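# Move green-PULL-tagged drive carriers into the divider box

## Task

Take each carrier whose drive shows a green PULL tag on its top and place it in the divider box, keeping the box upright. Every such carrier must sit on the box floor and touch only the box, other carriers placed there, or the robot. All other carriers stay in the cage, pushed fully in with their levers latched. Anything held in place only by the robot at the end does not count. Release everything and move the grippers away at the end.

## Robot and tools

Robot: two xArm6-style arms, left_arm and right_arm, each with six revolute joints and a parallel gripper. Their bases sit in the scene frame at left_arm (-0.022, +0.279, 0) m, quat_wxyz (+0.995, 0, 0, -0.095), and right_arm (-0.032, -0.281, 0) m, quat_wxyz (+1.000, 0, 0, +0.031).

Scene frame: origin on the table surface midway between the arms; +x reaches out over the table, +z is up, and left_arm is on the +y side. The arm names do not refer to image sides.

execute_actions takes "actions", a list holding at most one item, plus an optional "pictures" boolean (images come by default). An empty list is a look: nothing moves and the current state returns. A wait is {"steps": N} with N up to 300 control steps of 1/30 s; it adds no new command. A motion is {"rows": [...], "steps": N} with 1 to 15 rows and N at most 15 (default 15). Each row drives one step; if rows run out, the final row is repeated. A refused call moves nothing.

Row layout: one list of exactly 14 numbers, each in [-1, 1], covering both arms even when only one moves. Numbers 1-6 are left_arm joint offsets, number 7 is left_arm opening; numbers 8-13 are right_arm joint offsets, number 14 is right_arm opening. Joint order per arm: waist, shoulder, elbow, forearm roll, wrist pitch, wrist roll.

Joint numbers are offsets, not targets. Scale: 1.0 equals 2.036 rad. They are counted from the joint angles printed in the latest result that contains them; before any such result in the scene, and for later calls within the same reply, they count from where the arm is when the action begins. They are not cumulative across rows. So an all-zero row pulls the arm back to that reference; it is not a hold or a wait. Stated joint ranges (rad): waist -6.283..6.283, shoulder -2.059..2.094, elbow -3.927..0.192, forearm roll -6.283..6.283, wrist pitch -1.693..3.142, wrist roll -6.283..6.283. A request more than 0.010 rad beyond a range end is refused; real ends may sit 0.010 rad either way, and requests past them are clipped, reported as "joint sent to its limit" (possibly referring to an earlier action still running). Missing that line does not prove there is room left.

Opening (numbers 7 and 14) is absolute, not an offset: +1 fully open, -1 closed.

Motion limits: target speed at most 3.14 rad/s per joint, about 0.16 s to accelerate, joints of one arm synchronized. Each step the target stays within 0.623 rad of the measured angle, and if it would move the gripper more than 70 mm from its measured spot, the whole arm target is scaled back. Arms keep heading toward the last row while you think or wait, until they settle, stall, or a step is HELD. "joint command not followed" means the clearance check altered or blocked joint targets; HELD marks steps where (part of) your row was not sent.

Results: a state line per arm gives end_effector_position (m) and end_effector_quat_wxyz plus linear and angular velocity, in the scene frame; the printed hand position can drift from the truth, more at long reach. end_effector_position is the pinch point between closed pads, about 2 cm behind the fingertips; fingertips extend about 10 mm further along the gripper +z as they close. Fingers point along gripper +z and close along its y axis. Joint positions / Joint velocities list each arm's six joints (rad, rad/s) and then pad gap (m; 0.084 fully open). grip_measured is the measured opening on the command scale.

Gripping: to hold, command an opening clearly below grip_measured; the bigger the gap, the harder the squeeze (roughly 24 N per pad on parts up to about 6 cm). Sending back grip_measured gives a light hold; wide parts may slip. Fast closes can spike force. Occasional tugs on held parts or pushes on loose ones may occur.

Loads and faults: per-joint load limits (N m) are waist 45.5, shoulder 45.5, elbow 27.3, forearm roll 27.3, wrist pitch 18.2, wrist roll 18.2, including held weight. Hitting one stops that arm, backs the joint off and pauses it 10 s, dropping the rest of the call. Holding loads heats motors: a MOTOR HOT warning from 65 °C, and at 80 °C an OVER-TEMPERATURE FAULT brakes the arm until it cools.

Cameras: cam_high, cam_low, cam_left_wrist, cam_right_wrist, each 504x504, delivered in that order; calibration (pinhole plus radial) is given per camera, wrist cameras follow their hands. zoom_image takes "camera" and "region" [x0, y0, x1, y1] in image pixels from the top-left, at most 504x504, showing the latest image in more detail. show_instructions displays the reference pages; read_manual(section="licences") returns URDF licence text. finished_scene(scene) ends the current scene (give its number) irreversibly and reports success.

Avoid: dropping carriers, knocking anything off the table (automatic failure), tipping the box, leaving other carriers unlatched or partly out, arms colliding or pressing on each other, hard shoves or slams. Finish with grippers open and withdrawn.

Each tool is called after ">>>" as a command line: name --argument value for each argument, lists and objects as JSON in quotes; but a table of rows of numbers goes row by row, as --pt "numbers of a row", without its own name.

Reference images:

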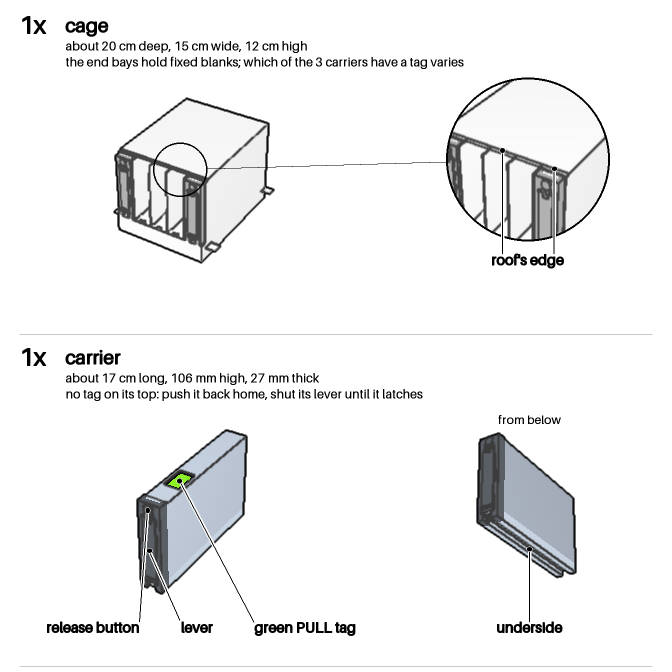

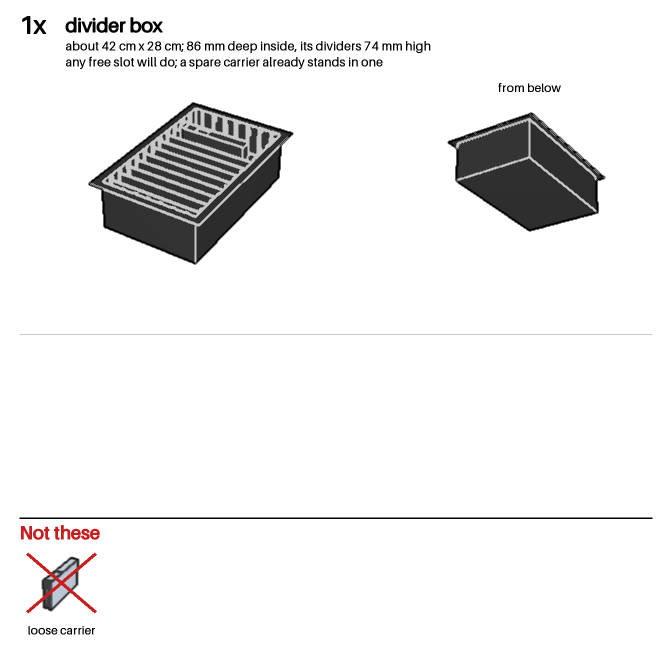

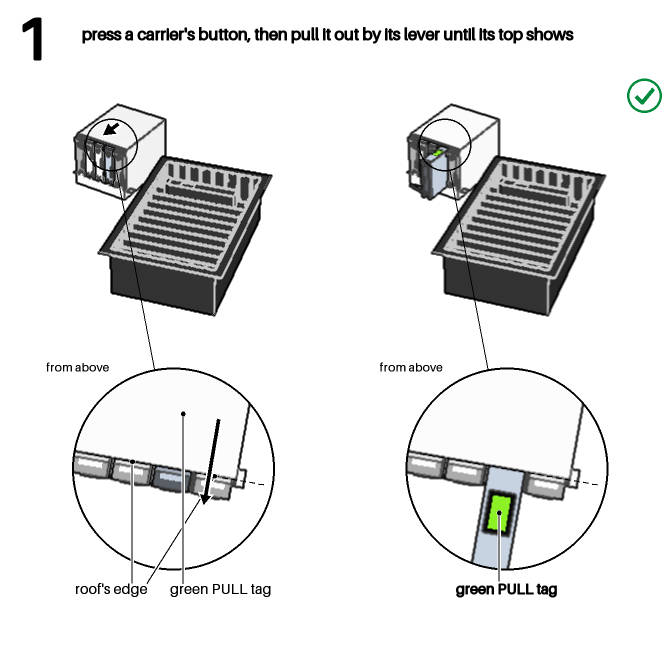

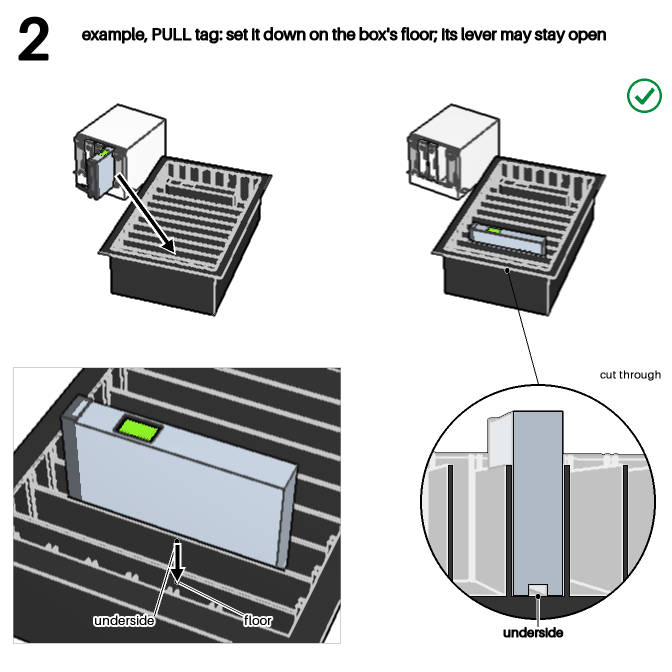

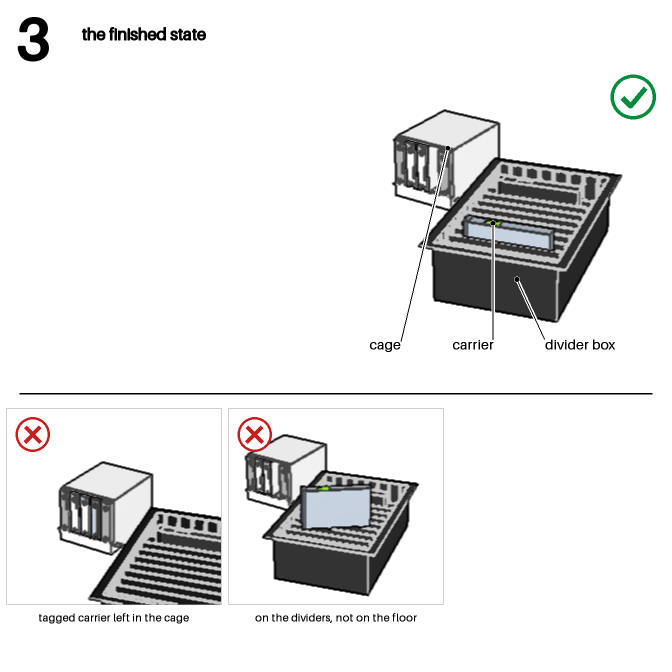

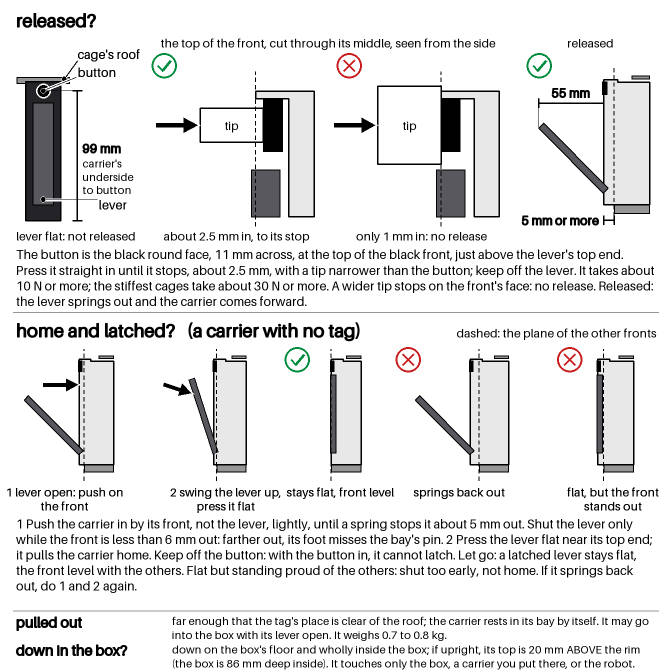

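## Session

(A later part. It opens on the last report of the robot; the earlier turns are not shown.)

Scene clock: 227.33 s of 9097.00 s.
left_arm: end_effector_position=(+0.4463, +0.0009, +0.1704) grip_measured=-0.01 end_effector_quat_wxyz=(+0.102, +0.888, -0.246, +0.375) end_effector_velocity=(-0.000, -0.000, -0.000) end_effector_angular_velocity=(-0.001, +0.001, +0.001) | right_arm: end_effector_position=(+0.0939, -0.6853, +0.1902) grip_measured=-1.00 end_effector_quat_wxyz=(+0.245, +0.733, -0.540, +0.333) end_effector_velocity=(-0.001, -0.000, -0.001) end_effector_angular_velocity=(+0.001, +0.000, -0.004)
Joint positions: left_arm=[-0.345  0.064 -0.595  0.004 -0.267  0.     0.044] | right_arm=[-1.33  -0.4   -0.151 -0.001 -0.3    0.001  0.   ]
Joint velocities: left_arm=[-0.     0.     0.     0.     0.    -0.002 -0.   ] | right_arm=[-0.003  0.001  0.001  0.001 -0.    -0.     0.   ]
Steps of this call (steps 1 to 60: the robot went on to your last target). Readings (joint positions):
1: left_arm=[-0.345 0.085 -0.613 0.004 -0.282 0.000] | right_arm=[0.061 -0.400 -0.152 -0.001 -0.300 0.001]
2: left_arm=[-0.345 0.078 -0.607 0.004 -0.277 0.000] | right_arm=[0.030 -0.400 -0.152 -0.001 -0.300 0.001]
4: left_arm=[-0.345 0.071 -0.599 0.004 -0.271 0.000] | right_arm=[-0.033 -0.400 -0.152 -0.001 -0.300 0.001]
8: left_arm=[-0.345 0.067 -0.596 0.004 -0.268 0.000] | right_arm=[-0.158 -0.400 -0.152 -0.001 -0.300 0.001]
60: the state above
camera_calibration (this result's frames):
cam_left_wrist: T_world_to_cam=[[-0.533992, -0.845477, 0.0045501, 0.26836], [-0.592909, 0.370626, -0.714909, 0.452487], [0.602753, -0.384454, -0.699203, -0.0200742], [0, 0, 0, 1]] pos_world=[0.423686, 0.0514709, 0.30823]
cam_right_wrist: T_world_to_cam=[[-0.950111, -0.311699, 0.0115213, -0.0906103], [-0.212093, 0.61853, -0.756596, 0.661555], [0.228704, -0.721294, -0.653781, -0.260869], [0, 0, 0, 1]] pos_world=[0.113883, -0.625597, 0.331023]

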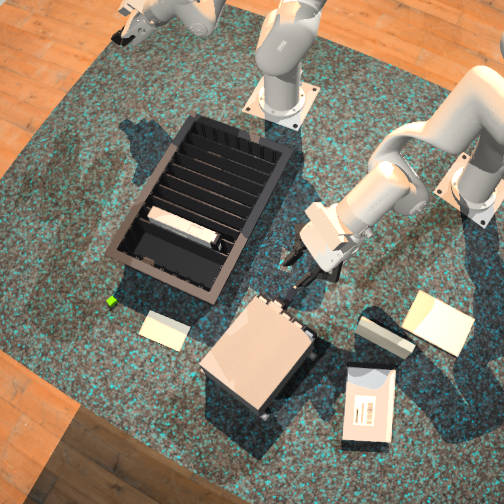

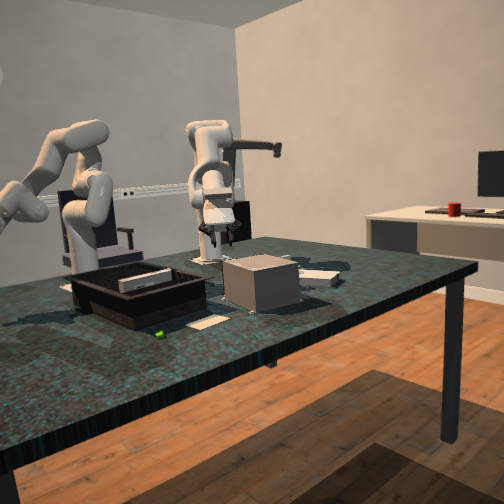

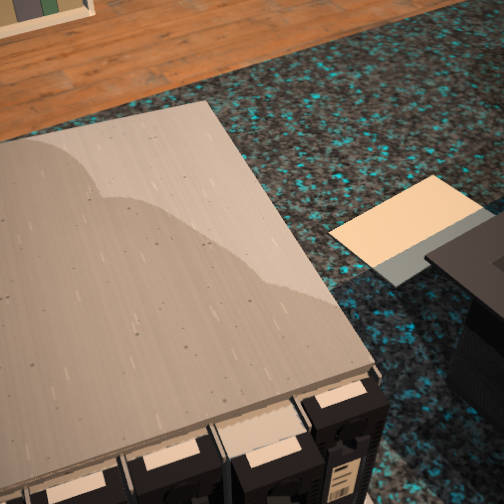

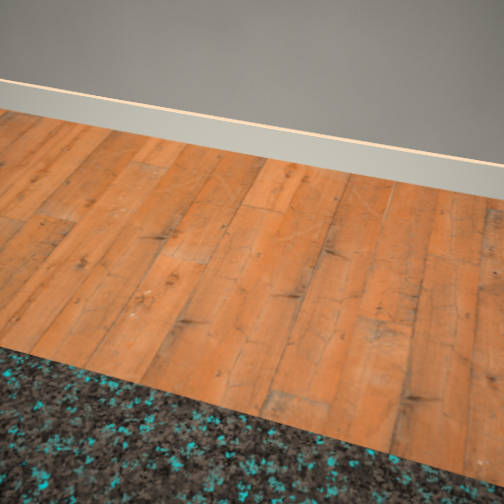

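>>> execute_actions --actions '[{"rows":[[0.005,0.1476,-0.3625,0,0.6068,-0.1644,0,0,0,0,0,0,0,-1]]}]' --pictures false

>>> execute_actions --actions '[{"steps":25}]' --pictures false

>>> execute_actions --actions '[{"rows":[[0,0.0489,0.025,0,-0.0739,0,0,0,0,0,0,0,0,-1]]}]' --pictures false

>>> execute_actions --actions '[{"steps":10}]' --pictures false

>>> execute_actions --actions '[{"rows":[[0,0,0,0,0,0,-1,0,0,0,0,0,0,-1]]}]' --pictures false

>>> execute_actions --actions '[{"rows":[[-0.0026,-0.0112,0.0176,0,-0.0064,-0.0026,-1,0,0,0,0,0,0,-1],[-0.0026,-0.0112,0.0176,0,-0.0064,-0.0026,-1,0,0,0,0,0,0,-1],[-0.0052,-0.0224,0.0351,0,-0.0127,-0.0052,-1,0,0,0,0,0,0,-1],[-0.0052,-0.0224,0.0351,0,-0.0127,-0.0052,-1,0,0,0,0,0,0,-1],[-0.0079,-0.0337,0.0525,0,-0.0188,-0.0079,-1,0,0,0,0,0,0,-1],[-0.0079,-0.0337,0.0525,0,-0.0188,-0.0079,-1,0,0,0,0,0,0,-1],[-0.0106,-0.0449,0.0697,0,-0.0248,-0.0106,-1,0,0,0,0,0,0,-1],[-0.0106,-0.0449,0.0697,0,-0.0248,-0.0106,-1,0,0,0,0,0,0,-1],[-0.0134,-0.0561,0.0868,0,-0.0307,-0.0134,-1,0,0,0,0,0,0,-1],[-0.0134,-0.0561,0.0868,0,-0.0307,-0.0134,-1,0,0,0,0,0,0,-1],[-0.0163,-0.0673,0.1037,0,-0.0364,-0.0163,-1,0,0,0,0,0,0,-1],[-0.0163,-0.0673,0.1037,0,-0.0364,-0.0163,-1,0,0,0,0,0,0,-1],[-0.0193,-0.0786,0.1205,0,-0.0419,-0.0193,-1,0,0,0,0,0,0,-1],[-0.0193,-0.0786,0.1205,0,-0.0419,-0.0193,-1,0,0,0,0,0,0,-1],[-0.0224,-0.0898,0.1371,0,-0.0474,-0.0224,-1,0,0,0,0,0,0,-1]]}]' --pictures false

>>> execute_actions --actions '[{"steps":20}]' --pictures false

>>> execute_actions --actions '[{"rows":[[-0.005,-0.0166,0.0237,0,-0.0071,-0.005,-1,0,0,0,0,0,0,-1],[-0.005,-0.0166,0.0237,0,-0.0071,-0.005,-1,0,0,0,0,0,0,-1],[-0.005,-0.0166,0.0237,0,-0.0071,-0.005,-1,0,0,0,0,0,0,-1],[-0.0101,-0.0332,0.0474,0,-0.0143,-0.0101,-1,0,0,0,0,0,0,-1]]}]' --pictures false

>>> execute_actions --actions '[{"rows":[[0,0,0,0,0,0,0,0,0,0,0,0,0,-1]]}]'

Scene clock: 246.20 s of 9097.00 s.
left_arm: end_effector_position=(+0.5123, -0.0308, +0.1609) grip_measured=-0.01 end_effector_quat_wxyz=(+0.068, +0.978, -0.116, +0.160) end_effector_velocity=(-0.209, +0.134, -0.180) end_effector_angular_velocity=(+0.902, +1.813, +0.396) | right_arm: end_effector_position=(+0.0939, -0.6853, +0.1902) grip_measured=-1.00 end_effector_quat_wxyz=(+0.245, +0.733, -0.540, +0.333) end_effector_velocity=(-0.001, +0.000, -0.001) end_effector_angular_velocity=(+0.003, +0.001, -0.002)
Joint positions: left_arm=[-0.336  0.327 -1.241  0.004  0.564 -0.293  0.044] | right_arm=[-1.33  -0.4   -0.151 -0.001 -0.3    0.001  0.   ]
Joint velocities: left_arm=[ 0.013  0.355 -0.946  0.     2.613 -0.4   -0.   ] | right_arm=[-0.002  0.003  0.    -0.     0.     0.     0.   ]
Steps of this call (steps 1 to 15: the robot went on to your last target; steps 16 to 90: nothing new was sent; then 15.37 s passed at rest; steps 91 to 105: all 15 steps of this action). Readings (joint positions):
91: left_arm=[-0.345 0.064 -0.595 0.004 -0.267 0.000] | right_arm=[-1.331 -0.400 -0.151 -0.001 -0.300 0.001]
92: left_arm=[-0.345 0.065 -0.598 0.004 -0.263 -0.002] | right_arm=[-1.331 -0.400 -0.151 -0.001 -0.300 0.001]
94: left_arm=[-0.345 0.084 -0.635 0.004 -0.221 -0.024] | right_arm=[-1.331 -0.400 -0.151 -0.001 -0.300 0.001]
98: left_arm=[-0.341 0.186 -0.859 0.004 -0.002 -0.134] | right_arm=[-1.330 -0.400 -0.151 -0.001 -0.300 0.001]
105: the state above

Scene clock: 247.03 s of 9097.00 s.
left_arm: end_effector_position=(+0.4571, +0.0024, +0.1322) grip_measured=-0.01 end_effector_quat_wxyz=(-0.001, +0.995, -0.096, +0.001) end_effector_velocity=(-0.000, +0.000, +0.000) end_effector_angular_velocity=(+0.000, +0.000, -0.001) | right_arm: end_effector_position=(+0.0939, -0.6853, +0.1902) grip_measured=-1.00 end_effector_quat_wxyz=(+0.245, +0.733, -0.540, +0.333) end_effector_velocity=(-0.001, +0.000, -0.000) end_effector_angular_velocity=(+0.000, -0.000, -0.002)
Joint positions: left_arm=[-0.335  0.364 -1.333  0.004  0.968 -0.334  0.044] | right_arm=[-1.33  -0.4   -0.151 -0.001 -0.3    0.001  0.   ]
Joint velocities: left_arm=[ 0.    -0.001  0.    -0.     0.001  0.001 -0.   ] | right_arm=[-0.001 -0.     0.001  0.001 -0.    -0.     0.   ]
Steps of this call (steps 1 to 25: the robot went on to your last target). Readings (joint positions):
1: left_arm=[-0.336 0.338 -1.268 0.004 0.650 -0.305] | right_arm=[-1.330 -0.400 -0.151 -0.001 -0.300 0.001]
2: left_arm=[-0.336 0.346 -1.288 0.004 0.728 -0.314] | right_arm=[-1.330 -0.400 -0.151 -0.001 -0.300 0.001]
4: left_arm=[-0.335 0.357 -1.310 0.004 0.850 -0.325] | right_arm=[-1.330 -0.400 -0.151 -0.001 -0.300 0.001]
8: left_arm=[-0.335 0.363 -1.326 0.004 0.944 -0.332] | right_arm=[-1.330 -0.400 -0.151 -0.001 -0.300 0.001]
25: the state above

Scene clock: 247.53 s of 9097.00 s.
left_arm: end_effector_position=(+0.4588, +0.0012, +0.0710) grip_measured=-0.01 end_effector_quat_wxyz=(-0.000, +0.995, -0.097, +0.003) end_effector_velocity=(-0.003, +0.002, -0.010) end_effector_angular_velocity=(+0.004, +0.006, +0.001) | right_arm: end_effector_position=(+0.0939, -0.6853, +0.1902) grip_measured=-1.00 end_effector_quat_wxyz=(+0.245, +0.733, -0.540, +0.333) end_effector_velocity=(+0.000, -0.000, +0.000) end_effector_angular_velocity=(-0.001, +0.001, +0.001)
Joint positions: left_arm=[-0.335  0.461 -1.285  0.004  0.819 -0.334  0.044] | right_arm=[-1.33  -0.4   -0.151 -0.001 -0.3    0.001  0.   ]
Joint velocities: left_arm=[ 0.     0.01   0.014 -0.    -0.017 -0.001 -0.   ] | right_arm=[ 0.    -0.001 -0.    -0.     0.    -0.001  0.   ]
Steps of this call (steps 1 to 15: all 15 steps of this action). Readings (joint positions):
1: left_arm=[-0.335 0.364 -1.333 0.004 0.968 -0.334] | right_arm=[-1.330 -0.400 -0.151 -0.001 -0.300 0.001]
2: left_arm=[-0.335 0.366 -1.333 0.004 0.964 -0.334] | right_arm=[-1.330 -0.400 -0.151 -0.001 -0.300 0.001]
4: left_arm=[-0.335 0.386 -1.326 0.004 0.925 -0.334] | right_arm=[-1.330 -0.400 -0.151 -0.001 -0.300 0.001]
8: left_arm=[-0.335 0.454 -1.283 0.004 0.844 -0.334] | right_arm=[-1.330 -0.400 -0.151 -0.001 -0.300 0.001]
15: the state above

Scene clock: 247.87 s of 9097.00 s.
left_arm: end_effector_position=(+0.4577, +0.0019, +0.0688) grip_measured=-0.01 end_effector_quat_wxyz=(-0.001, +0.995, -0.097, +0.001) end_effector_velocity=(-0.001, +0.000, -0.001) end_effector_angular_velocity=(+0.001, +0.002, -0.001) | right_arm: end_effector_position=(+0.0939, -0.6853, +0.1902) grip_measured=-1.00 end_effector_quat_wxyz=(+0.245, +0.733, -0.540, +0.333) end_effector_velocity=(-0.001, -0.000, -0.000) end_effector_angular_velocity=(+0.000, +0.001, -0.001)
Joint positions: left_arm=[-0.335  0.464 -1.283  0.004  0.818 -0.334  0.044] | right_arm=[-1.33  -0.4   -0.151 -0.001 -0.3    0.001  0.   ]
Joint velocities: left_arm=[ 0.     0.002  0.001 -0.    -0.     0.001 -0.   ] | right_arm=[-0.002  0.001 -0.    -0.    -0.    -0.001  0.   ]
Steps of this call (steps 1 to 10: the robot went on to your last target). Readings (joint positions):
1: left_arm=[-0.335 0.462 -1.285 0.004 0.819 -0.334] | right_arm=[-1.330 -0.400 -0.151 -0.001 -0.300 0.001]
2: left_arm=[-0.335 0.462 -1.284 0.004 0.818 -0.334] | right_arm=[-1.330 -0.400 -0.151 -0.001 -0.300 0.001]
4: left_arm=[-0.335 0.463 -1.283 0.004 0.818 -0.334] | right_arm=[-1.330 -0.400 -0.151 -0.001 -0.300 0.001]
8: left_arm=[-0.335 0.464 -1.283 0.004 0.818 -0.334] | right_arm=[-1.330 -0.400 -0.151 -0.001 -0.300 0.001]
10: the state above

Scene clock: 248.37 s of 9097.00 s.
left_arm: end_effector_position=(+0.4577, +0.0018, +0.0688) grip_measured=-0.64 end_effector_quat_wxyz=(-0.001, +0.995, -0.097, +0.001) end_effector_velocity=(+0.000, -0.000, +0.001) end_effector_angular_velocity=(-0.001, -0.002, -0.000) | right_arm: end_effector_position=(+0.0939, -0.6853, +0.1902) grip_measured=-1.00 end_effector_quat_wxyz=(+0.245, +0.733, -0.540, +0.333) end_effector_velocity=(-0.001, -0.000, -0.000) end_effector_angular_velocity=(+0.001, +0.000, -0.003)
Joint positions: left_arm=[-0.335  0.464 -1.283  0.004  0.818 -0.334  0.016] | right_arm=[-1.33  -0.4   -0.151 -0.001 -0.3    0.001  0.   ]
Joint velocities: left_arm=[ 0.    -0.002 -0.     0.    -0.     0.    -0.   ] | right_arm=[-0.003  0.001 -0.    -0.     0.     0.     0.   ]
Steps of this call (steps 1 to 15: all 15 steps of this action). Readings (joint positions):
1: left_arm=[-0.335 0.464 -1.283 0.004 0.818 -0.334] | right_arm=[-1.330 -0.400 -0.151 -0.001 -0.300 0.001]
2: left_arm=[-0.335 0.464 -1.283 0.004 0.818 -0.334] | right_arm=[-1.330 -0.400 -0.151 -0.001 -0.300 0.001]
4: left_arm=[-0.335 0.464 -1.282 0.004 0.818 -0.334] | right_arm=[-1.330 -0.400 -0.151 -0.001 -0.300 0.001]
8: left_arm=[-0.335 0.464 -1.283 0.004 0.818 -0.334] | right_arm=[-1.330 -0.400 -0.151 -0.001 -0.300 0.001]
15: the state above

Scene clock: 248.87 s of 9097.00 s.
left_arm: end_effector_position=(+0.4118, +0.0102, +0.0687) grip_measured=-0.64 end_effector_quat_wxyz=(-0.001, +0.995, -0.097, +0.001) end_effector_velocity=(-0.125, +0.024, -0.001) end_effector_angular_velocity=(+0.001, +0.004, -0.003) | right_arm: end_effector_position=(+0.0939, -0.6853, +0.1902) grip_measured=-1.00 end_effector_quat_wxyz=(+0.245, +0.733, -0.540, +0.333) end_effector_velocity=(+0.000, +0.000, -0.000) end_effector_angular_velocity=(+0.000, +0.002, +0.002)
Joint positions: left_arm=[-0.366  0.336 -1.086  0.004  0.749 -0.365  0.016] | right_arm=[-1.33  -0.4   -0.151 -0.001 -0.3    0.001  0.   ]
Joint velocities: left_arm=[-0.089 -0.336  0.506 -0.001 -0.166 -0.086  0.   ] | right_arm=[ 0.     0.001 -0.     0.001  0.    -0.003  0.   ]
Steps of this call (steps 1 to 15: all 15 steps of this action). Readings (joint positions):
1: left_arm=[-0.335 0.464 -1.282 0.004 0.818 -0.334] | right_arm=[-1.330 -0.400 -0.151 -0.001 -0.300 0.001]
2: left_arm=[-0.336 0.462 -1.280 0.004 0.816 -0.335] | right_arm=[-1.330 -0.400 -0.151 -0.001 -0.300 0.001]
4: left_arm=[-0.338 0.452 -1.263 0.004 0.810 -0.337] | right_arm=[-1.330 -0.400 -0.151 -0.001 -0.300 0.001]
8: left_arm=[-0.347 0.414 -1.205 0.004 0.790 -0.346] | right_arm=[-1.330 -0.400 -0.151 -0.001 -0.300 0.001]
15: the state above

Scene clock: 249.53 s of 9097.00 s.
left_arm: end_effector_position=(+0.3914, +0.0143, +0.0685) grip_measured=-0.64 end_effector_quat_wxyz=(-0.001, +0.995, -0.097, +0.001) end_effector_velocity=(-0.001, +0.000, -0.000) end_effector_angular_velocity=(+0.001, +0.001, -0.001) | right_arm: end_effector_position=(+0.0939, -0.6853, +0.1902) grip_measured=-1.00 end_effector_quat_wxyz=(+0.245, +0.733, -0.540, +0.333) end_effector_velocity=(-0.000, -0.000, -0.000) end_effector_angular_velocity=(+0.000, -0.001, -0.001)
Joint positions: left_arm=[-0.381  0.281 -1.004  0.004  0.721 -0.38   0.016] | right_arm=[-1.33  -0.4   -0.151 -0.001 -0.3    0.001  0.   ]
Joint velocities: left_arm=[-0.    -0.     0.002 -0.    -0.     0.001  0.   ] | right_arm=[ 0.     0.001 -0.     0.001  0.     0.001  0.   ]
Steps of this call (steps 1 to 20: the robot went on to your last target). Readings (joint positions):
1: left_arm=[-0.369 0.325 -1.070 0.004 0.744 -0.368] | right_arm=[-1.330 -0.400 -0.151 -0.001 -0.300 0.001]
2: left_arm=[-0.372 0.314 -1.052 0.004 0.738 -0.371] | right_arm=[-1.330 -0.400 -0.151 -0.001 -0.300 0.001]
4: left_arm=[-0.377 0.296 -1.026 0.004 0.730 -0.375] | right_arm=[-1.330 -0.400 -0.151 -0.001 -0.300 0.001]
8: left_arm=[-0.380 0.284 -1.009 0.004 0.723 -0.379] | right_arm=[-1.330 -0.400 -0.151 -0.001 -0.300 0.001]
20: the state above

Scene clock: 250.03 s of 9097.00 s.
left_arm: end_effector_position=(+0.3665, +0.0190, +0.0686) grip_measured=-0.64 end_effector_quat_wxyz=(-0.001, +0.995, -0.097, +0.001) end_effector_velocity=(-0.004, +0.001, -0.000) end_effector_angular_velocity=(-0.000, -0.000, +0.002) | right_arm: end_effector_position=(+0.0939, -0.6853, +0.1902) grip_measured=-1.00 end_effector_quat_wxyz=(+0.245, +0.733, -0.540, +0.333) end_effector_velocity=(+0.000, +0.000, -0.000) end_effector_angular_velocity=(+0.000, +0.000, +0.001)
Joint positions: left_arm=[-0.401  0.215 -0.909  0.004  0.693 -0.4    0.016] | right_arm=[-1.33  -0.4   -0.151 -0.001 -0.3    0.001  0.   ]
Joint velocities: left_arm=[-0.003 -0.01   0.016 -0.    -0.006 -0.005  0.   ] | right_arm=[ 0.001  0.    -0.    -0.001  0.     0.     0.   ]
Steps of this call (steps 1 to 15: all 15 steps of this action). Readings (joint positions):
1: left_arm=[-0.381 0.281 -1.004 0.004 0.721 -0.380] | right_arm=[-1.330 -0.400 -0.151 -0.001 -0.300 0.001]
2: left_arm=[-0.381 0.279 -1.001 0.004 0.720 -0.381] | right_arm=[-1.330 -0.400 -0.151 -0.001 -0.300 0.001]
4: left_arm=[-0.385 0.266 -0.982 0.004 0.714 -0.385] | right_arm=[-1.330 -0.400 -0.151 -0.001 -0.300 0.001]
8: left_arm=[-0.397 0.230 -0.930 0.004 0.700 -0.395] | right_arm=[-1.330 -0.400 -0.151 -0.001 -0.300 0.001]
15: the state above

Scene clock: 250.53 s of 9097.00 s.
left_arm: end_effector_position=(+0.3666, +0.0190, +0.0686) grip_measured=-0.01 end_effector_quat_wxyz=(-0.001, +0.995, -0.097, +0.001) end_effector_velocity=(+0.000, -0.000, +0.001) end_effector_angular_velocity=(-0.001, -0.002, +0.001) | right_arm: end_effector_position=(+0.0939, -0.6853, +0.1902) grip_measured=-1.00 end_effector_quat_wxyz=(+0.245, +0.733, -0.540, +0.333) end_effector_velocity=(-0.000, +0.000, -0.001) end_effector_angular_velocity=(+0.002, +0.000, -0.001)
Joint positions: left_arm=[-0.401  0.215 -0.909  0.004  0.693 -0.4    0.044] | right_arm=[-1.33  -0.4   -0.151 -0.001 -0.3    0.001  0.   ]
Joint velocities: left_arm=[ 0.    -0.002  0.     0.    -0.    -0.001  0.   ] | right_arm=[-0.     0.001  0.001 -0.     0.     0.     0.   ]
Steps of this call (steps 1 to 15: all 15 steps of this action). Readings (joint positions):
1: left_arm=[-0.401 0.214 -0.909 0.004 0.693 -0.400] | right_arm=[-1.330 -0.400 -0.151 -0.001 -0.300 0.001]
2: left_arm=[-0.401 0.214 -0.908 0.004 0.693 -0.400] | right_arm=[-1.330 -0.400 -0.151 -0.001 -0.300 0.001]
4: left_arm=[-0.401 0.214 -0.909 0.004 0.693 -0.400] | right_arm=[-1.330 -0.400 -0.151 -0.001 -0.300 0.001]
8: left_arm=[-0.401 0.214 -0.909 0.004 0.693 -0.400] | right_arm=[-1.330 -0.400 -0.151 -0.001 -0.300 0.001]
15: the state above
camera_calibration (this result's frames):
cam_left_wrist: T_world_to_cam=[[-0.204622, -0.978623, 0.0206477, 0.122198], [-0.978835, 0.204651, -0.000739604, 0.421367], [-0.00350178, -0.0203621, -0.999787, 0.199723], [0, 0, 0, 1]] pos_world=[0.438152, 0.0374193, 0.197469]
cam_right_wrist: T_world_to_cam=[[-0.950111, -0.311699, 0.0115211, -0.0906102], [-0.212093, 0.61853, -0.756596, 0.661555], [0.228704, -0.721294, -0.653781, -0.260868], [0, 0, 0, 1]] pos_world=[0.113883, -0.625597, 0.331023]

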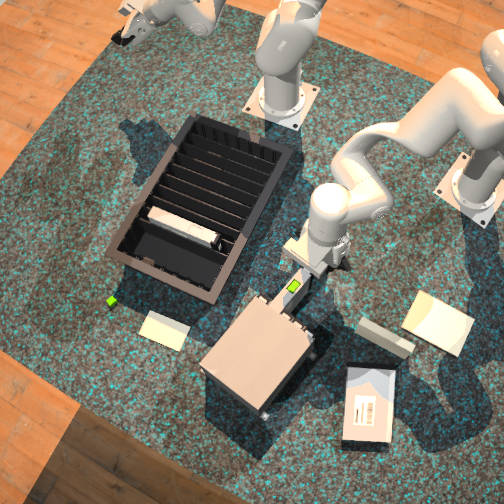

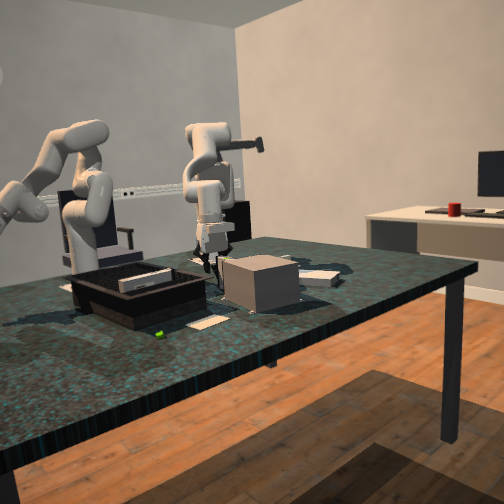

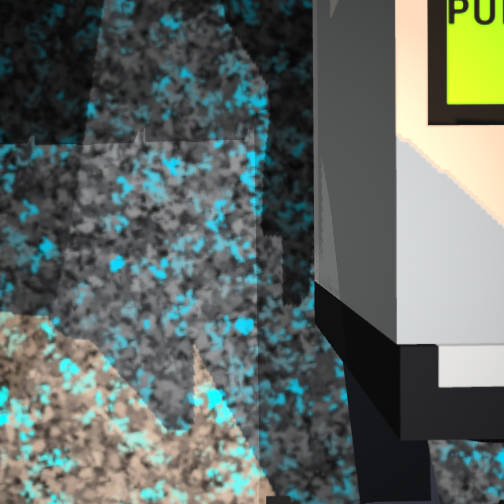

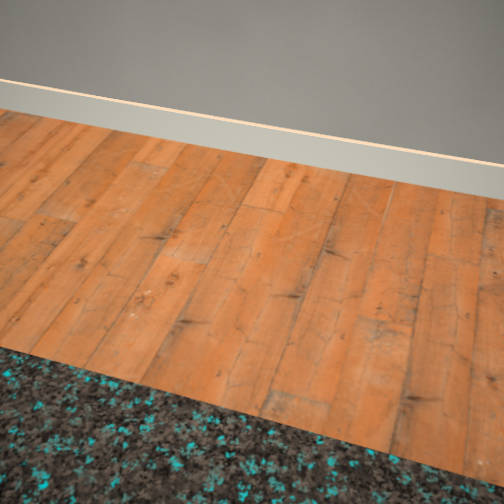

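>>> execute_actions --actions '[{"rows":[[0,-0.0875,-0.0509,0,0.1389,0,0,0,0,0,0,0,0,-1]]}]' --pictures false

>>> execute_actions --actions '[{"steps":12}]' --pictures false

>>> execute_actions --actions '[{"rows":[[0.0416,0.1953,-0.264,0,0.0687,0.0411,0,0,0,0,0,0,0,-1]]}]' --pictures false

>>> execute_actions --actions '[{"steps":20}]' --pictures false

>>> execute_actions --actions '[{"rows":[[0,0.0312,0.0376,0,-0.0688,0,0,0,0,0,0,0,0,-1]]}]' --pictures false

>>> execute_actions --actions '[{"steps":12}]' --pictures false

>>> execute_actions --actions '[{"rows":[[0,0,0,0,0,0,-1,0,0,0,0,0,0,-1]]}]'

Scene clock: 260.57 s of 9097.00 s.
left_arm: end_effector_position=(+0.3661, +0.0196, +0.1674) grip_measured=-0.01 end_effector_quat_wxyz=(-0.001, +0.995, -0.096, +0.001) end_effector_velocity=(-0.019, +0.013, +0.000) end_effector_angular_velocity=(+0.043, +0.064, +0.000) | right_arm: end_effector_position=(+0.0939, -0.6853, +0.1902) grip_measured=-1.00 end_effector_quat_wxyz=(+0.245, +0.733, -0.540, +0.333) end_effector_velocity=(+0.000, +0.000, -0.001) end_effector_angular_velocity=(+0.002, +0.001, +0.001)
Joint positions: left_arm=[-0.401  0.041 -1.009  0.004  0.968 -0.4    0.044] | right_arm=[-1.33  -0.4   -0.151 -0.001 -0.3    0.001  0.   ]
Joint velocities: left_arm=[-0.    -0.021  0.006  0.     0.092 -0.    -0.   ] | right_arm=[ 0.001  0.002  0.    -0.     0.    -0.     0.   ]
Steps of this call (steps 1 to 15: the robot went on to your last target; steps 16 to 90: nothing new was sent; then 6.53 s passed at rest; steps 91 to 105: all 15 steps of this action). Readings (joint positions):
91: left_arm=[-0.401 0.215 -0.909 0.004 0.693 -0.400] | right_arm=[-1.330 -0.400 -0.151 -0.001 -0.300 0.001]
92: left_arm=[-0.401 0.213 -0.910 0.004 0.697 -0.400] | right_arm=[-1.330 -0.400 -0.151 -0.001 -0.300 0.001]
94: left_arm=[-0.401 0.192 -0.919 0.004 0.738 -0.400] | right_arm=[-1.330 -0.400 -0.151 -0.001 -0.300 0.001]
98: left_arm=[-0.401 0.098 -0.980 0.004 0.873 -0.400] | right_arm=[-1.330 -0.400 -0.151 -0.001 -0.300 0.001]
105: the state above

Scene clock: 260.97 s of 9097.00 s.
left_arm: end_effector_position=(+0.3659, +0.0197, +0.1699) grip_measured=-0.01 end_effector_quat_wxyz=(-0.001, +0.995, -0.096, +0.001) end_effector_velocity=(+0.000, -0.000, +0.002) end_effector_angular_velocity=(-0.002, -0.003, +0.000) | right_arm: end_effector_position=(+0.0939, -0.6853, +0.1902) grip_measured=-1.00 end_effector_quat_wxyz=(+0.245, +0.733, -0.540, +0.333) end_effector_velocity=(-0.000, -0.000, +0.000) end_effector_angular_velocity=(-0.001, +0.000, -0.000)
Joint positions: left_arm=[-0.401  0.037 -1.012  0.004  0.975 -0.4    0.044] | right_arm=[-1.33  -0.4   -0.151 -0.001 -0.3    0.001  0.   ]
Joint velocities: left_arm=[-0.    -0.002 -0.002 -0.     0.001 -0.    -0.   ] | right_arm=[-0.001 -0.    -0.001 -0.    -0.    -0.     0.   ]
Steps of this call (steps 1 to 12: the robot went on to your last target). Readings (joint positions):
1: left_arm=[-0.401 0.040 -1.009 0.004 0.971 -0.400] | right_arm=[-1.330 -0.400 -0.151 -0.001 -0.300 0.001]
2: left_arm=[-0.401 0.040 -1.009 0.004 0.972 -0.400] | right_arm=[-1.330 -0.400 -0.151 -0.001 -0.300 0.001]
4: left_arm=[-0.401 0.039 -1.010 0.004 0.974 -0.400] | right_arm=[-1.330 -0.400 -0.151 -0.001 -0.300 0.001]
8: left_arm=[-0.401 0.037 -1.012 0.004 0.975 -0.400] | right_arm=[-1.330 -0.400 -0.151 -0.001 -0.300 0.001]
12: the state above

Scene clock: 261.47 s of 9097.00 s.
left_arm: end_effector_position=(+0.4832, -0.0028, +0.1697) grip_measured=-0.01 end_effector_quat_wxyz=(-0.002, +0.995, -0.095, -0.000) end_effector_velocity=(+0.081, -0.005, -0.020) end_effector_angular_velocity=(+0.013, +0.024, -0.002) | right_arm: end_effector_position=(+0.0939, -0.6853, +0.1902) grip_measured=-1.00 end_effector_quat_wxyz=(+0.245, +0.733, -0.540, +0.333) end_effector_velocity=(+0.000, +0.000, +0.000) end_effector_angular_velocity=(+0.000, -0.001, -0.000)
Joint positions: left_arm=[-0.321  0.411 -1.515  0.004  1.106 -0.322  0.044] | right_arm=[-1.33  -0.4   -0.151 -0.001 -0.3    0.001  0.   ]
Joint velocities: left_arm=[ 0.061  0.301 -0.392 -0.     0.117  0.064 -0.   ] | right_arm=[ 0.001  0.    -0.     0.001 -0.     0.001  0.   ]
Steps of this call (steps 1 to 15: all 15 steps of this action). Readings (joint positions):
1: left_arm=[-0.401 0.037 -1.012 0.004 0.976 -0.400] | right_arm=[-1.330 -0.400 -0.151 -0.001 -0.300 0.001]
2: left_arm=[-0.401 0.039 -1.015 0.004 0.977 -0.399] | right_arm=[-1.330 -0.400 -0.151 -0.001 -0.300 0.001]
4: left_arm=[-0.395 0.068 -1.054 0.004 0.988 -0.393] | right_arm=[-1.330 -0.400 -0.151 -0.001 -0.300 0.001]
8: left_arm=[-0.364 0.212 -1.250 0.004 1.037 -0.363] | right_arm=[-1.330 -0.400 -0.151 -0.001 -0.300 0.001]
15: the state above

Scene clock: 262.13 s of 9097.00 s.
left_arm: end_effector_position=(+0.4905, -0.0041, +0.1700) grip_measured=-0.01 end_effector_quat_wxyz=(-0.001, +0.995, -0.096, +0.001) end_effector_velocity=(+0.000, +0.000, -0.001) end_effector_angular_velocity=(+0.000, +0.001, +0.000) | right_arm: end_effector_position=(+0.0939, -0.6853, +0.1902) grip_measured=-1.00 end_effector_quat_wxyz=(+0.245, +0.733, -0.540, +0.333) end_effector_velocity=(-0.001, +0.000, -0.000) end_effector_angular_velocity=(+0.000, +0.001, -0.001)
Joint positions: left_arm=[-0.316  0.434 -1.55   0.004  1.115 -0.316  0.044] | right_arm=[-1.33  -0.4   -0.151 -0.001 -0.3    0.001  0.   ]
Joint velocities: left_arm=[ 0.001  0.002 -0.001  0.     0.     0.001 -0.   ] | right_arm=[-0.002 -0.     0.001 -0.001 -0.    -0.     0.   ]
Steps of this call (steps 1 to 20: the robot went on to your last target). Readings (joint positions):
1: left_arm=[-0.319 0.419 -1.525 0.004 1.109 -0.320] | right_arm=[-1.330 -0.400 -0.151 -0.001 -0.300 0.001]
2: left_arm=[-0.318 0.424 -1.533 0.004 1.111 -0.319] | right_arm=[-1.330 -0.400 -0.151 -0.001 -0.300 0.001]
4: left_arm=[-0.318 0.429 -1.541 0.004 1.113 -0.318] | right_arm=[-1.330 -0.400 -0.151 -0.001 -0.300 0.001]
8: left_arm=[-0.317 0.432 -1.548 0.004 1.115 -0.317] | right_arm=[-1.330 -0.400 -0.151 -0.001 -0.300 0.001]
20: the state above

Scene clock: 262.63 s of 9097.00 s.
left_arm: end_effector_position=(+0.4915, -0.0048, +0.1145) grip_measured=-0.01 end_effector_quat_wxyz=(-0.001, +0.995, -0.096, +0.003) end_effector_velocity=(-0.003, +0.002, -0.009) end_effector_angular_velocity=(+0.004, +0.007, -0.001) | right_arm: end_effector_position=(+0.0939, -0.6853, +0.1902) grip_measured=-1.00 end_effector_quat_wxyz=(+0.245, +0.733, -0.540, +0.333) end_effector_velocity=(+0.000, +0.000, +0.000) end_effector_angular_velocity=(-0.000, -0.001, -0.000)
Joint positions: left_arm=[-0.316  0.496 -1.476  0.004  0.976 -0.316  0.044] | right_arm=[-1.33  -0.4   -0.151 -0.001 -0.3    0.001  0.   ]
Joint velocities: left_arm=[ 0.     0.006  0.017  0.    -0.015  0.002 -0.   ] | right_arm=[ 0.001 -0.001  0.001  0.     0.     0.001  0.   ]
Steps of this call (steps 1 to 15: all 15 steps of this action). Readings (joint positions):
1: left_arm=[-0.316 0.434 -1.550 0.004 1.115 -0.316] | right_arm=[-1.330 -0.400 -0.151 -0.001 -0.300 0.001]
2: left_arm=[-0.316 0.435 -1.548 0.004 1.111 -0.316] | right_arm=[-1.330 -0.400 -0.151 -0.001 -0.300 0.001]
4: left_arm=[-0.316 0.448 -1.534 0.004 1.073 -0.316] | right_arm=[-1.330 -0.400 -0.151 -0.001 -0.300 0.001]
8: left_arm=[-0.316 0.493 -1.477 0.004 0.999 -0.316] | right_arm=[-1.330 -0.400 -0.151 -0.001 -0.300 0.001]
15: the state above

Scene clock: 263.03 s of 9097.00 s.
left_arm: end_effector_position=(+0.4905, -0.0042, +0.1121) grip_measured=-0.01 end_effector_quat_wxyz=(-0.001, +0.995, -0.096, +0.001) end_effector_velocity=(-0.000, +0.000, -0.000) end_effector_angular_velocity=(+0.000, +0.001, +0.000) | right_arm: end_effector_position=(+0.0939, -0.6853, +0.1902) grip_measured=-1.00 end_effector_quat_wxyz=(+0.245, +0.733, -0.540, +0.333) end_effector_velocity=(+0.000, -0.000, +0.000) end_effector_angular_velocity=(-0.001, -0.000, +0.001)
Joint positions: left_arm=[-0.316  0.498 -1.473  0.004  0.975 -0.316  0.044] | right_arm=[-1.33  -0.4   -0.151 -0.001 -0.3    0.001  0.   ]
Joint velocities: left_arm=[ 0.     0.     0.001 -0.     0.     0.     0.   ] | right_arm=[ 0.     0.    -0.001 -0.001 -0.     0.     0.   ]
Steps of this call (steps 1 to 12: the robot went on to your last target). Readings (joint positions):
1: left_arm=[-0.316 0.496 -1.476 0.004 0.976 -0.316] | right_arm=[-1.330 -0.400 -0.151 -0.001 -0.300 0.001]
2: left_arm=[-0.316 0.496 -1.475 0.004 0.976 -0.316] | right_arm=[-1.330 -0.400 -0.151 -0.001 -0.300 0.001]
4: left_arm=[-0.316 0.497 -1.474 0.004 0.976 -0.316] | right_arm=[-1.330 -0.400 -0.151 -0.001 -0.300 0.001]
8: left_arm=[-0.316 0.498 -1.473 0.004 0.975 -0.316] | right_arm=[-1.330 -0.400 -0.151 -0.001 -0.300 0.001]
12: the state above

Scene clock: 263.53 s of 9097.00 s.
left_arm: end_effector_position=(+0.4905, -0.0042, +0.1121) grip_measured=-0.40 end_effector_quat_wxyz=(-0.001, +0.995, -0.096, +0.001) end_effector_velocity=(+0.000, -0.000, +0.000) end_effector_angular_velocity=(-0.000, -0.001, +0.000) | right_arm: end_effector_position=(+0.0939, -0.6853, +0.1902) grip_measured=-1.00 end_effector_quat_wxyz=(+0.245, +0.733, -0.540, +0.333) end_effector_velocity=(+0.000, +0.000, -0.000) end_effector_angular_velocity=(+0.001, +0.000, +0.001)
Joint positions: left_arm=[-0.316  0.498 -1.473  0.004  0.975 -0.316  0.027] | right_arm=[-1.33  -0.4   -0.151 -0.001 -0.3    0.001  0.   ]
Joint velocities: left_arm=[-0.    -0.001 -0.     0.    -0.    -0.     0.   ] | right_arm=[ 0.001  0.001  0.     0.     0.    -0.     0.   ]
Steps of this call (steps 1 to 15: all 15 steps of this action). Readings (joint positions):
1: left_arm=[-0.316 0.498 -1.473 0.004 0.975 -0.316] | right_arm=[-1.330 -0.400 -0.151 -0.001 -0.300 0.001]
2: left_arm=[-0.316 0.498 -1.473 0.004 0.975 -0.316] | right_arm=[-1.330 -0.400 -0.151 -0.001 -0.300 0.001]
4: left_arm=[-0.316 0.498 -1.473 0.004 0.975 -0.317] | right_arm=[-1.330 -0.400 -0.151 -0.001 -0.300 0.001]
8: left_arm=[-0.316 0.498 -1.473 0.003 0.975 -0.317] | right_arm=[-1.330 -0.400 -0.151 -0.001 -0.300 0.001]
15: the state above
camera_calibration (this result's frames):
cam_left_wrist: T_world_to_cam=[[-0.202716, -0.979044, 0.0194582, 0.123132], [-0.979228, 0.202764, 0.000479854, 0.547461], [-0.00441523, -0.0189568, -0.999811, 0.243635], [0, 0, 0, 1]] pos_world=[0.562126, 0.014165, 0.24093]
cam_right_wrist: T_world_to_cam=[[-0.950111, -0.311699, 0.0115214, -0.0906105], [-0.212093, 0.61853, -0.756596, 0.661555], [0.228704, -0.721294, -0.653781, -0.260869], [0, 0, 0, 1]] pos_world=[0.113883, -0.625597, 0.331023]

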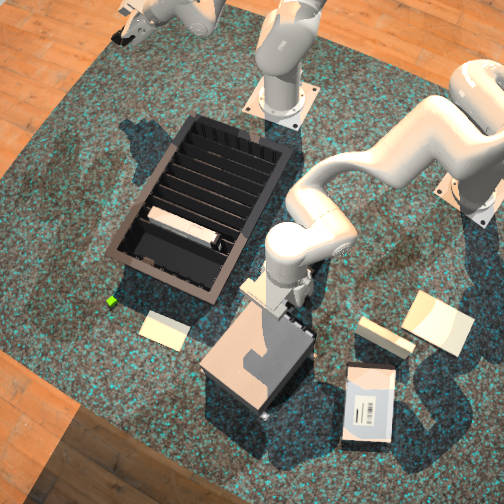

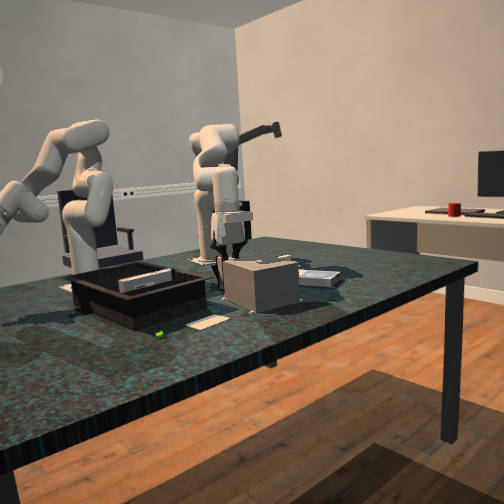

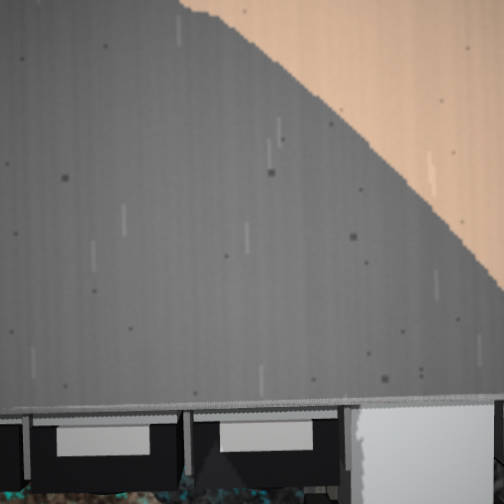

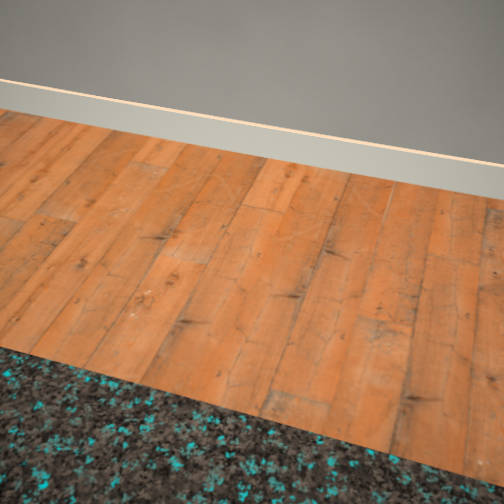

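>>> execute_actions --actions '[{"rows":[[-0.0032,-0.0169,0.0256,0,-0.0087,-0.0032,-1,0,0,0,0,0,0,-1],[-0.0032,-0.0169,0.0256,0,-0.0087,-0.0032,-1,0,0,0,0,0,0,-1],[-0.0063,-0.0338,0.0512,0,-0.0174,-0.0063,-1,0,0,0,0,0,0,-1],[-0.0063,-0.0338,0.0512,0,-0.0174,-0.0063,-1,0,0,0,0,0,0,-1],[-0.0095,-0.0507,0.0768,0,-0.0261,-0.0095,-1,0,0,0,0,0,0,-1],[-0.0095,-0.0507,0.0768,0,-0.0261,-0.0095,-1,0,0,0,0,0,0,-1],[-0.0127,-0.0676,0.1024,0,-0.0348,-0.0127,-1,0,0,0,0,0,0,-1],[-0.0127,-0.0676,0.1024,0,-0.0348,-0.0127,-1,0,0,0,0,0,0,-1],[-0.0164,-0.0836,0.1252,0,-0.0416,-0.0164,-1,0,0,0,0,0,0,-1],[-0.0164,-0.0836,0.1252,0,-0.0416,-0.0164,-1,0,0,0,0,0,0,-1],[-0.0201,-0.0996,0.148,0,-0.0485,-0.0201,-1,0,0,0,0,0,0,-1],[-0.0201,-0.0996,0.148,0,-0.0485,-0.0201,-1,0,0,0,0,0,0,-1],[-0.0238,-0.1155,0.1709,0,-0.0554,-0.0238,-1,0,0,0,0,0,0,-1],[-0.0238,-0.1155,0.1709,0,-0.0554,-0.0238,-1,0,0,0,0,0,0,-1],[-0.0275,-0.1315,0.1937,0,-0.0622,-0.0275,-1,0,0,0,0,0,0,-1]]}]' --pictures false

>>> execute_actions --actions '[{"steps":20}]'

Scene clock: 283.77 s of 9097.00 s.
left_arm: end_effector_position=(+0.4320, +0.0066, +0.1149) grip_measured=-0.40 end_effector_quat_wxyz=(-0.000, +0.995, -0.095, +0.003) end_effector_velocity=(-0.173, +0.032, -0.011) end_effector_angular_velocity=(+0.012, +0.028, -0.003) | right_arm: end_effector_position=(+0.0939, -0.6853, +0.1902) grip_measured=-1.00 end_effector_quat_wxyz=(+0.245, +0.733, -0.540, +0.333) end_effector_velocity=(-0.001, -0.000, -0.000) end_effector_angular_velocity=(+0.000, -0.001, -0.003)
Joint positions: left_arm=[-0.352  0.31  -1.199  0.004  0.883 -0.354  0.027] | right_arm=[-1.33  -0.4   -0.151 -0.001 -0.3    0.001  0.   ]
Joint velocities: left_arm=[-0.115 -0.475  0.71  -0.004 -0.204 -0.11  -0.   ] | right_arm=[-0.002  0.    -0.     0.001 -0.    -0.     0.   ]
Steps of this call (steps 1 to 15: the robot went on to your last target; steps 16 to 90: nothing new was sent; then 16.73 s passed at rest; steps 91 to 105: all 15 steps of this action). Readings (joint positions):
91: left_arm=[-0.316 0.498 -1.473 0.004 0.975 -0.316] | right_arm=[-1.330 -0.400 -0.151 -0.001 -0.300 0.001]
92: left_arm=[-0.317 0.496 -1.470 0.004 0.973 -0.317] | right_arm=[-1.330 -0.400 -0.151 -0.001 -0.300 0.001]
94: left_arm=[-0.318 0.482 -1.450 0.004 0.961 -0.320] | right_arm=[-1.330 -0.400 -0.151 -0.001 -0.300 0.001]
98: left_arm=[-0.327 0.425 -1.370 0.005 0.934 -0.330] | right_arm=[-1.330 -0.400 -0.151 -0.001 -0.300 0.001]
105: the state above

Scene clock: 284.43 s of 9097.00 s.
left_arm: end_effector_position=(+0.4023, +0.0123, +0.1124) grip_measured=-0.40 end_effector_quat_wxyz=(-0.001, +0.995, -0.096, +0.001) end_effector_velocity=(-0.000, +0.000, +0.000) end_effector_angular_velocity=(-0.000, -0.000, +0.000) | right_arm: end_effector_position=(+0.0939, -0.6853, +0.1902) grip_measured=-1.00 end_effector_quat_wxyz=(+0.245, +0.733, -0.540, +0.333) end_effector_velocity=(+0.000, +0.000, -0.000) end_effector_angular_velocity=(+0.000, -0.000, +0.000)
Joint positions: left_arm=[-0.373  0.23  -1.079  0.003  0.849 -0.372  0.026] | right_arm=[-1.33  -0.4   -0.151 -0.001 -0.3    0.001  0.   ]
Joint velocities: left_arm=[-0.    -0.001  0.002  0.    -0.    -0.001  0.   ] | right_arm=[ 0.     0.     0.    -0.001 -0.     0.001  0.   ]
Steps of this call (steps 1 to 20: the robot went on to your last target). Readings (joint positions):
1: left_arm=[-0.356 0.294 -1.175 0.004 0.876 -0.357] | right_arm=[-1.330 -0.400 -0.151 -0.001 -0.300 0.001]
2: left_arm=[-0.360 0.278 -1.151 0.004 0.870 -0.361] | right_arm=[-1.330 -0.400 -0.151 -0.001 -0.300 0.001]
4: left_arm=[-0.367 0.252 -1.113 0.004 0.859 -0.367] | right_arm=[-1.330 -0.400 -0.151 -0.001 -0.300 0.001]
8: left_arm=[-0.371 0.235 -1.087 0.004 0.851 -0.371] | right_arm=[-1.330 -0.400 -0.151 -0.001 -0.300 0.001]
20: the state above
camera_calibration (this result's frames):
cam_left_wrist: T_world_to_cam=[[-0.203209, -0.978929, 0.0201111, 0.121602], [-0.979128, 0.203247, -0.000156379, 0.457792], [-0.00393444, -0.0197231, -0.999798, 0.243663], [0, 0, 0, 1]] pos_world=[0.473906, 0.0308004, 0.24124]
cam_right_wrist: T_world_to_cam=[[-0.950111, -0.311699, 0.0115214, -0.0906104], [-0.212093, 0.61853, -0.756596, 0.661555], [0.228704, -0.721294, -0.653781, -0.260869], [0, 0, 0, 1]] pos_world=[0.113883, -0.625597, 0.331023]

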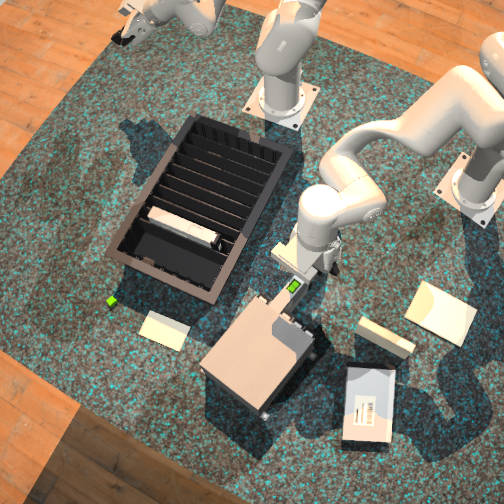

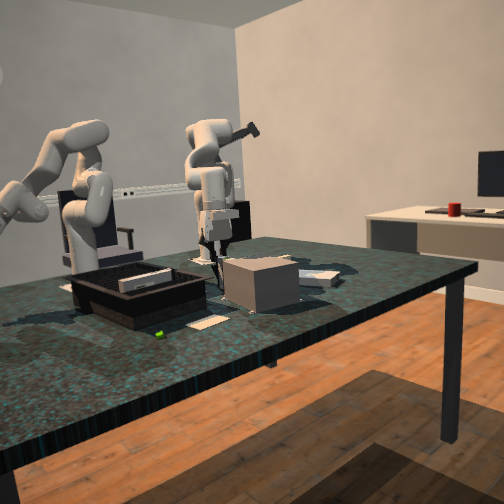

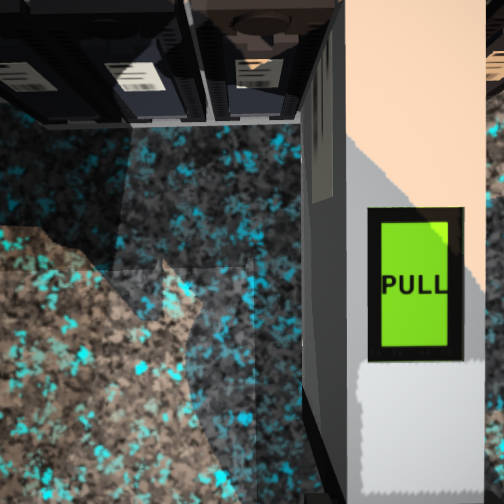

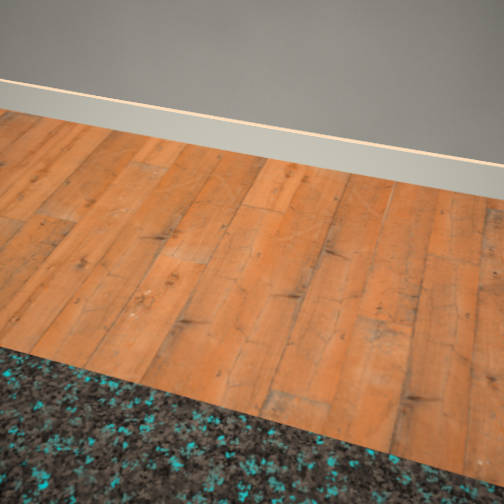

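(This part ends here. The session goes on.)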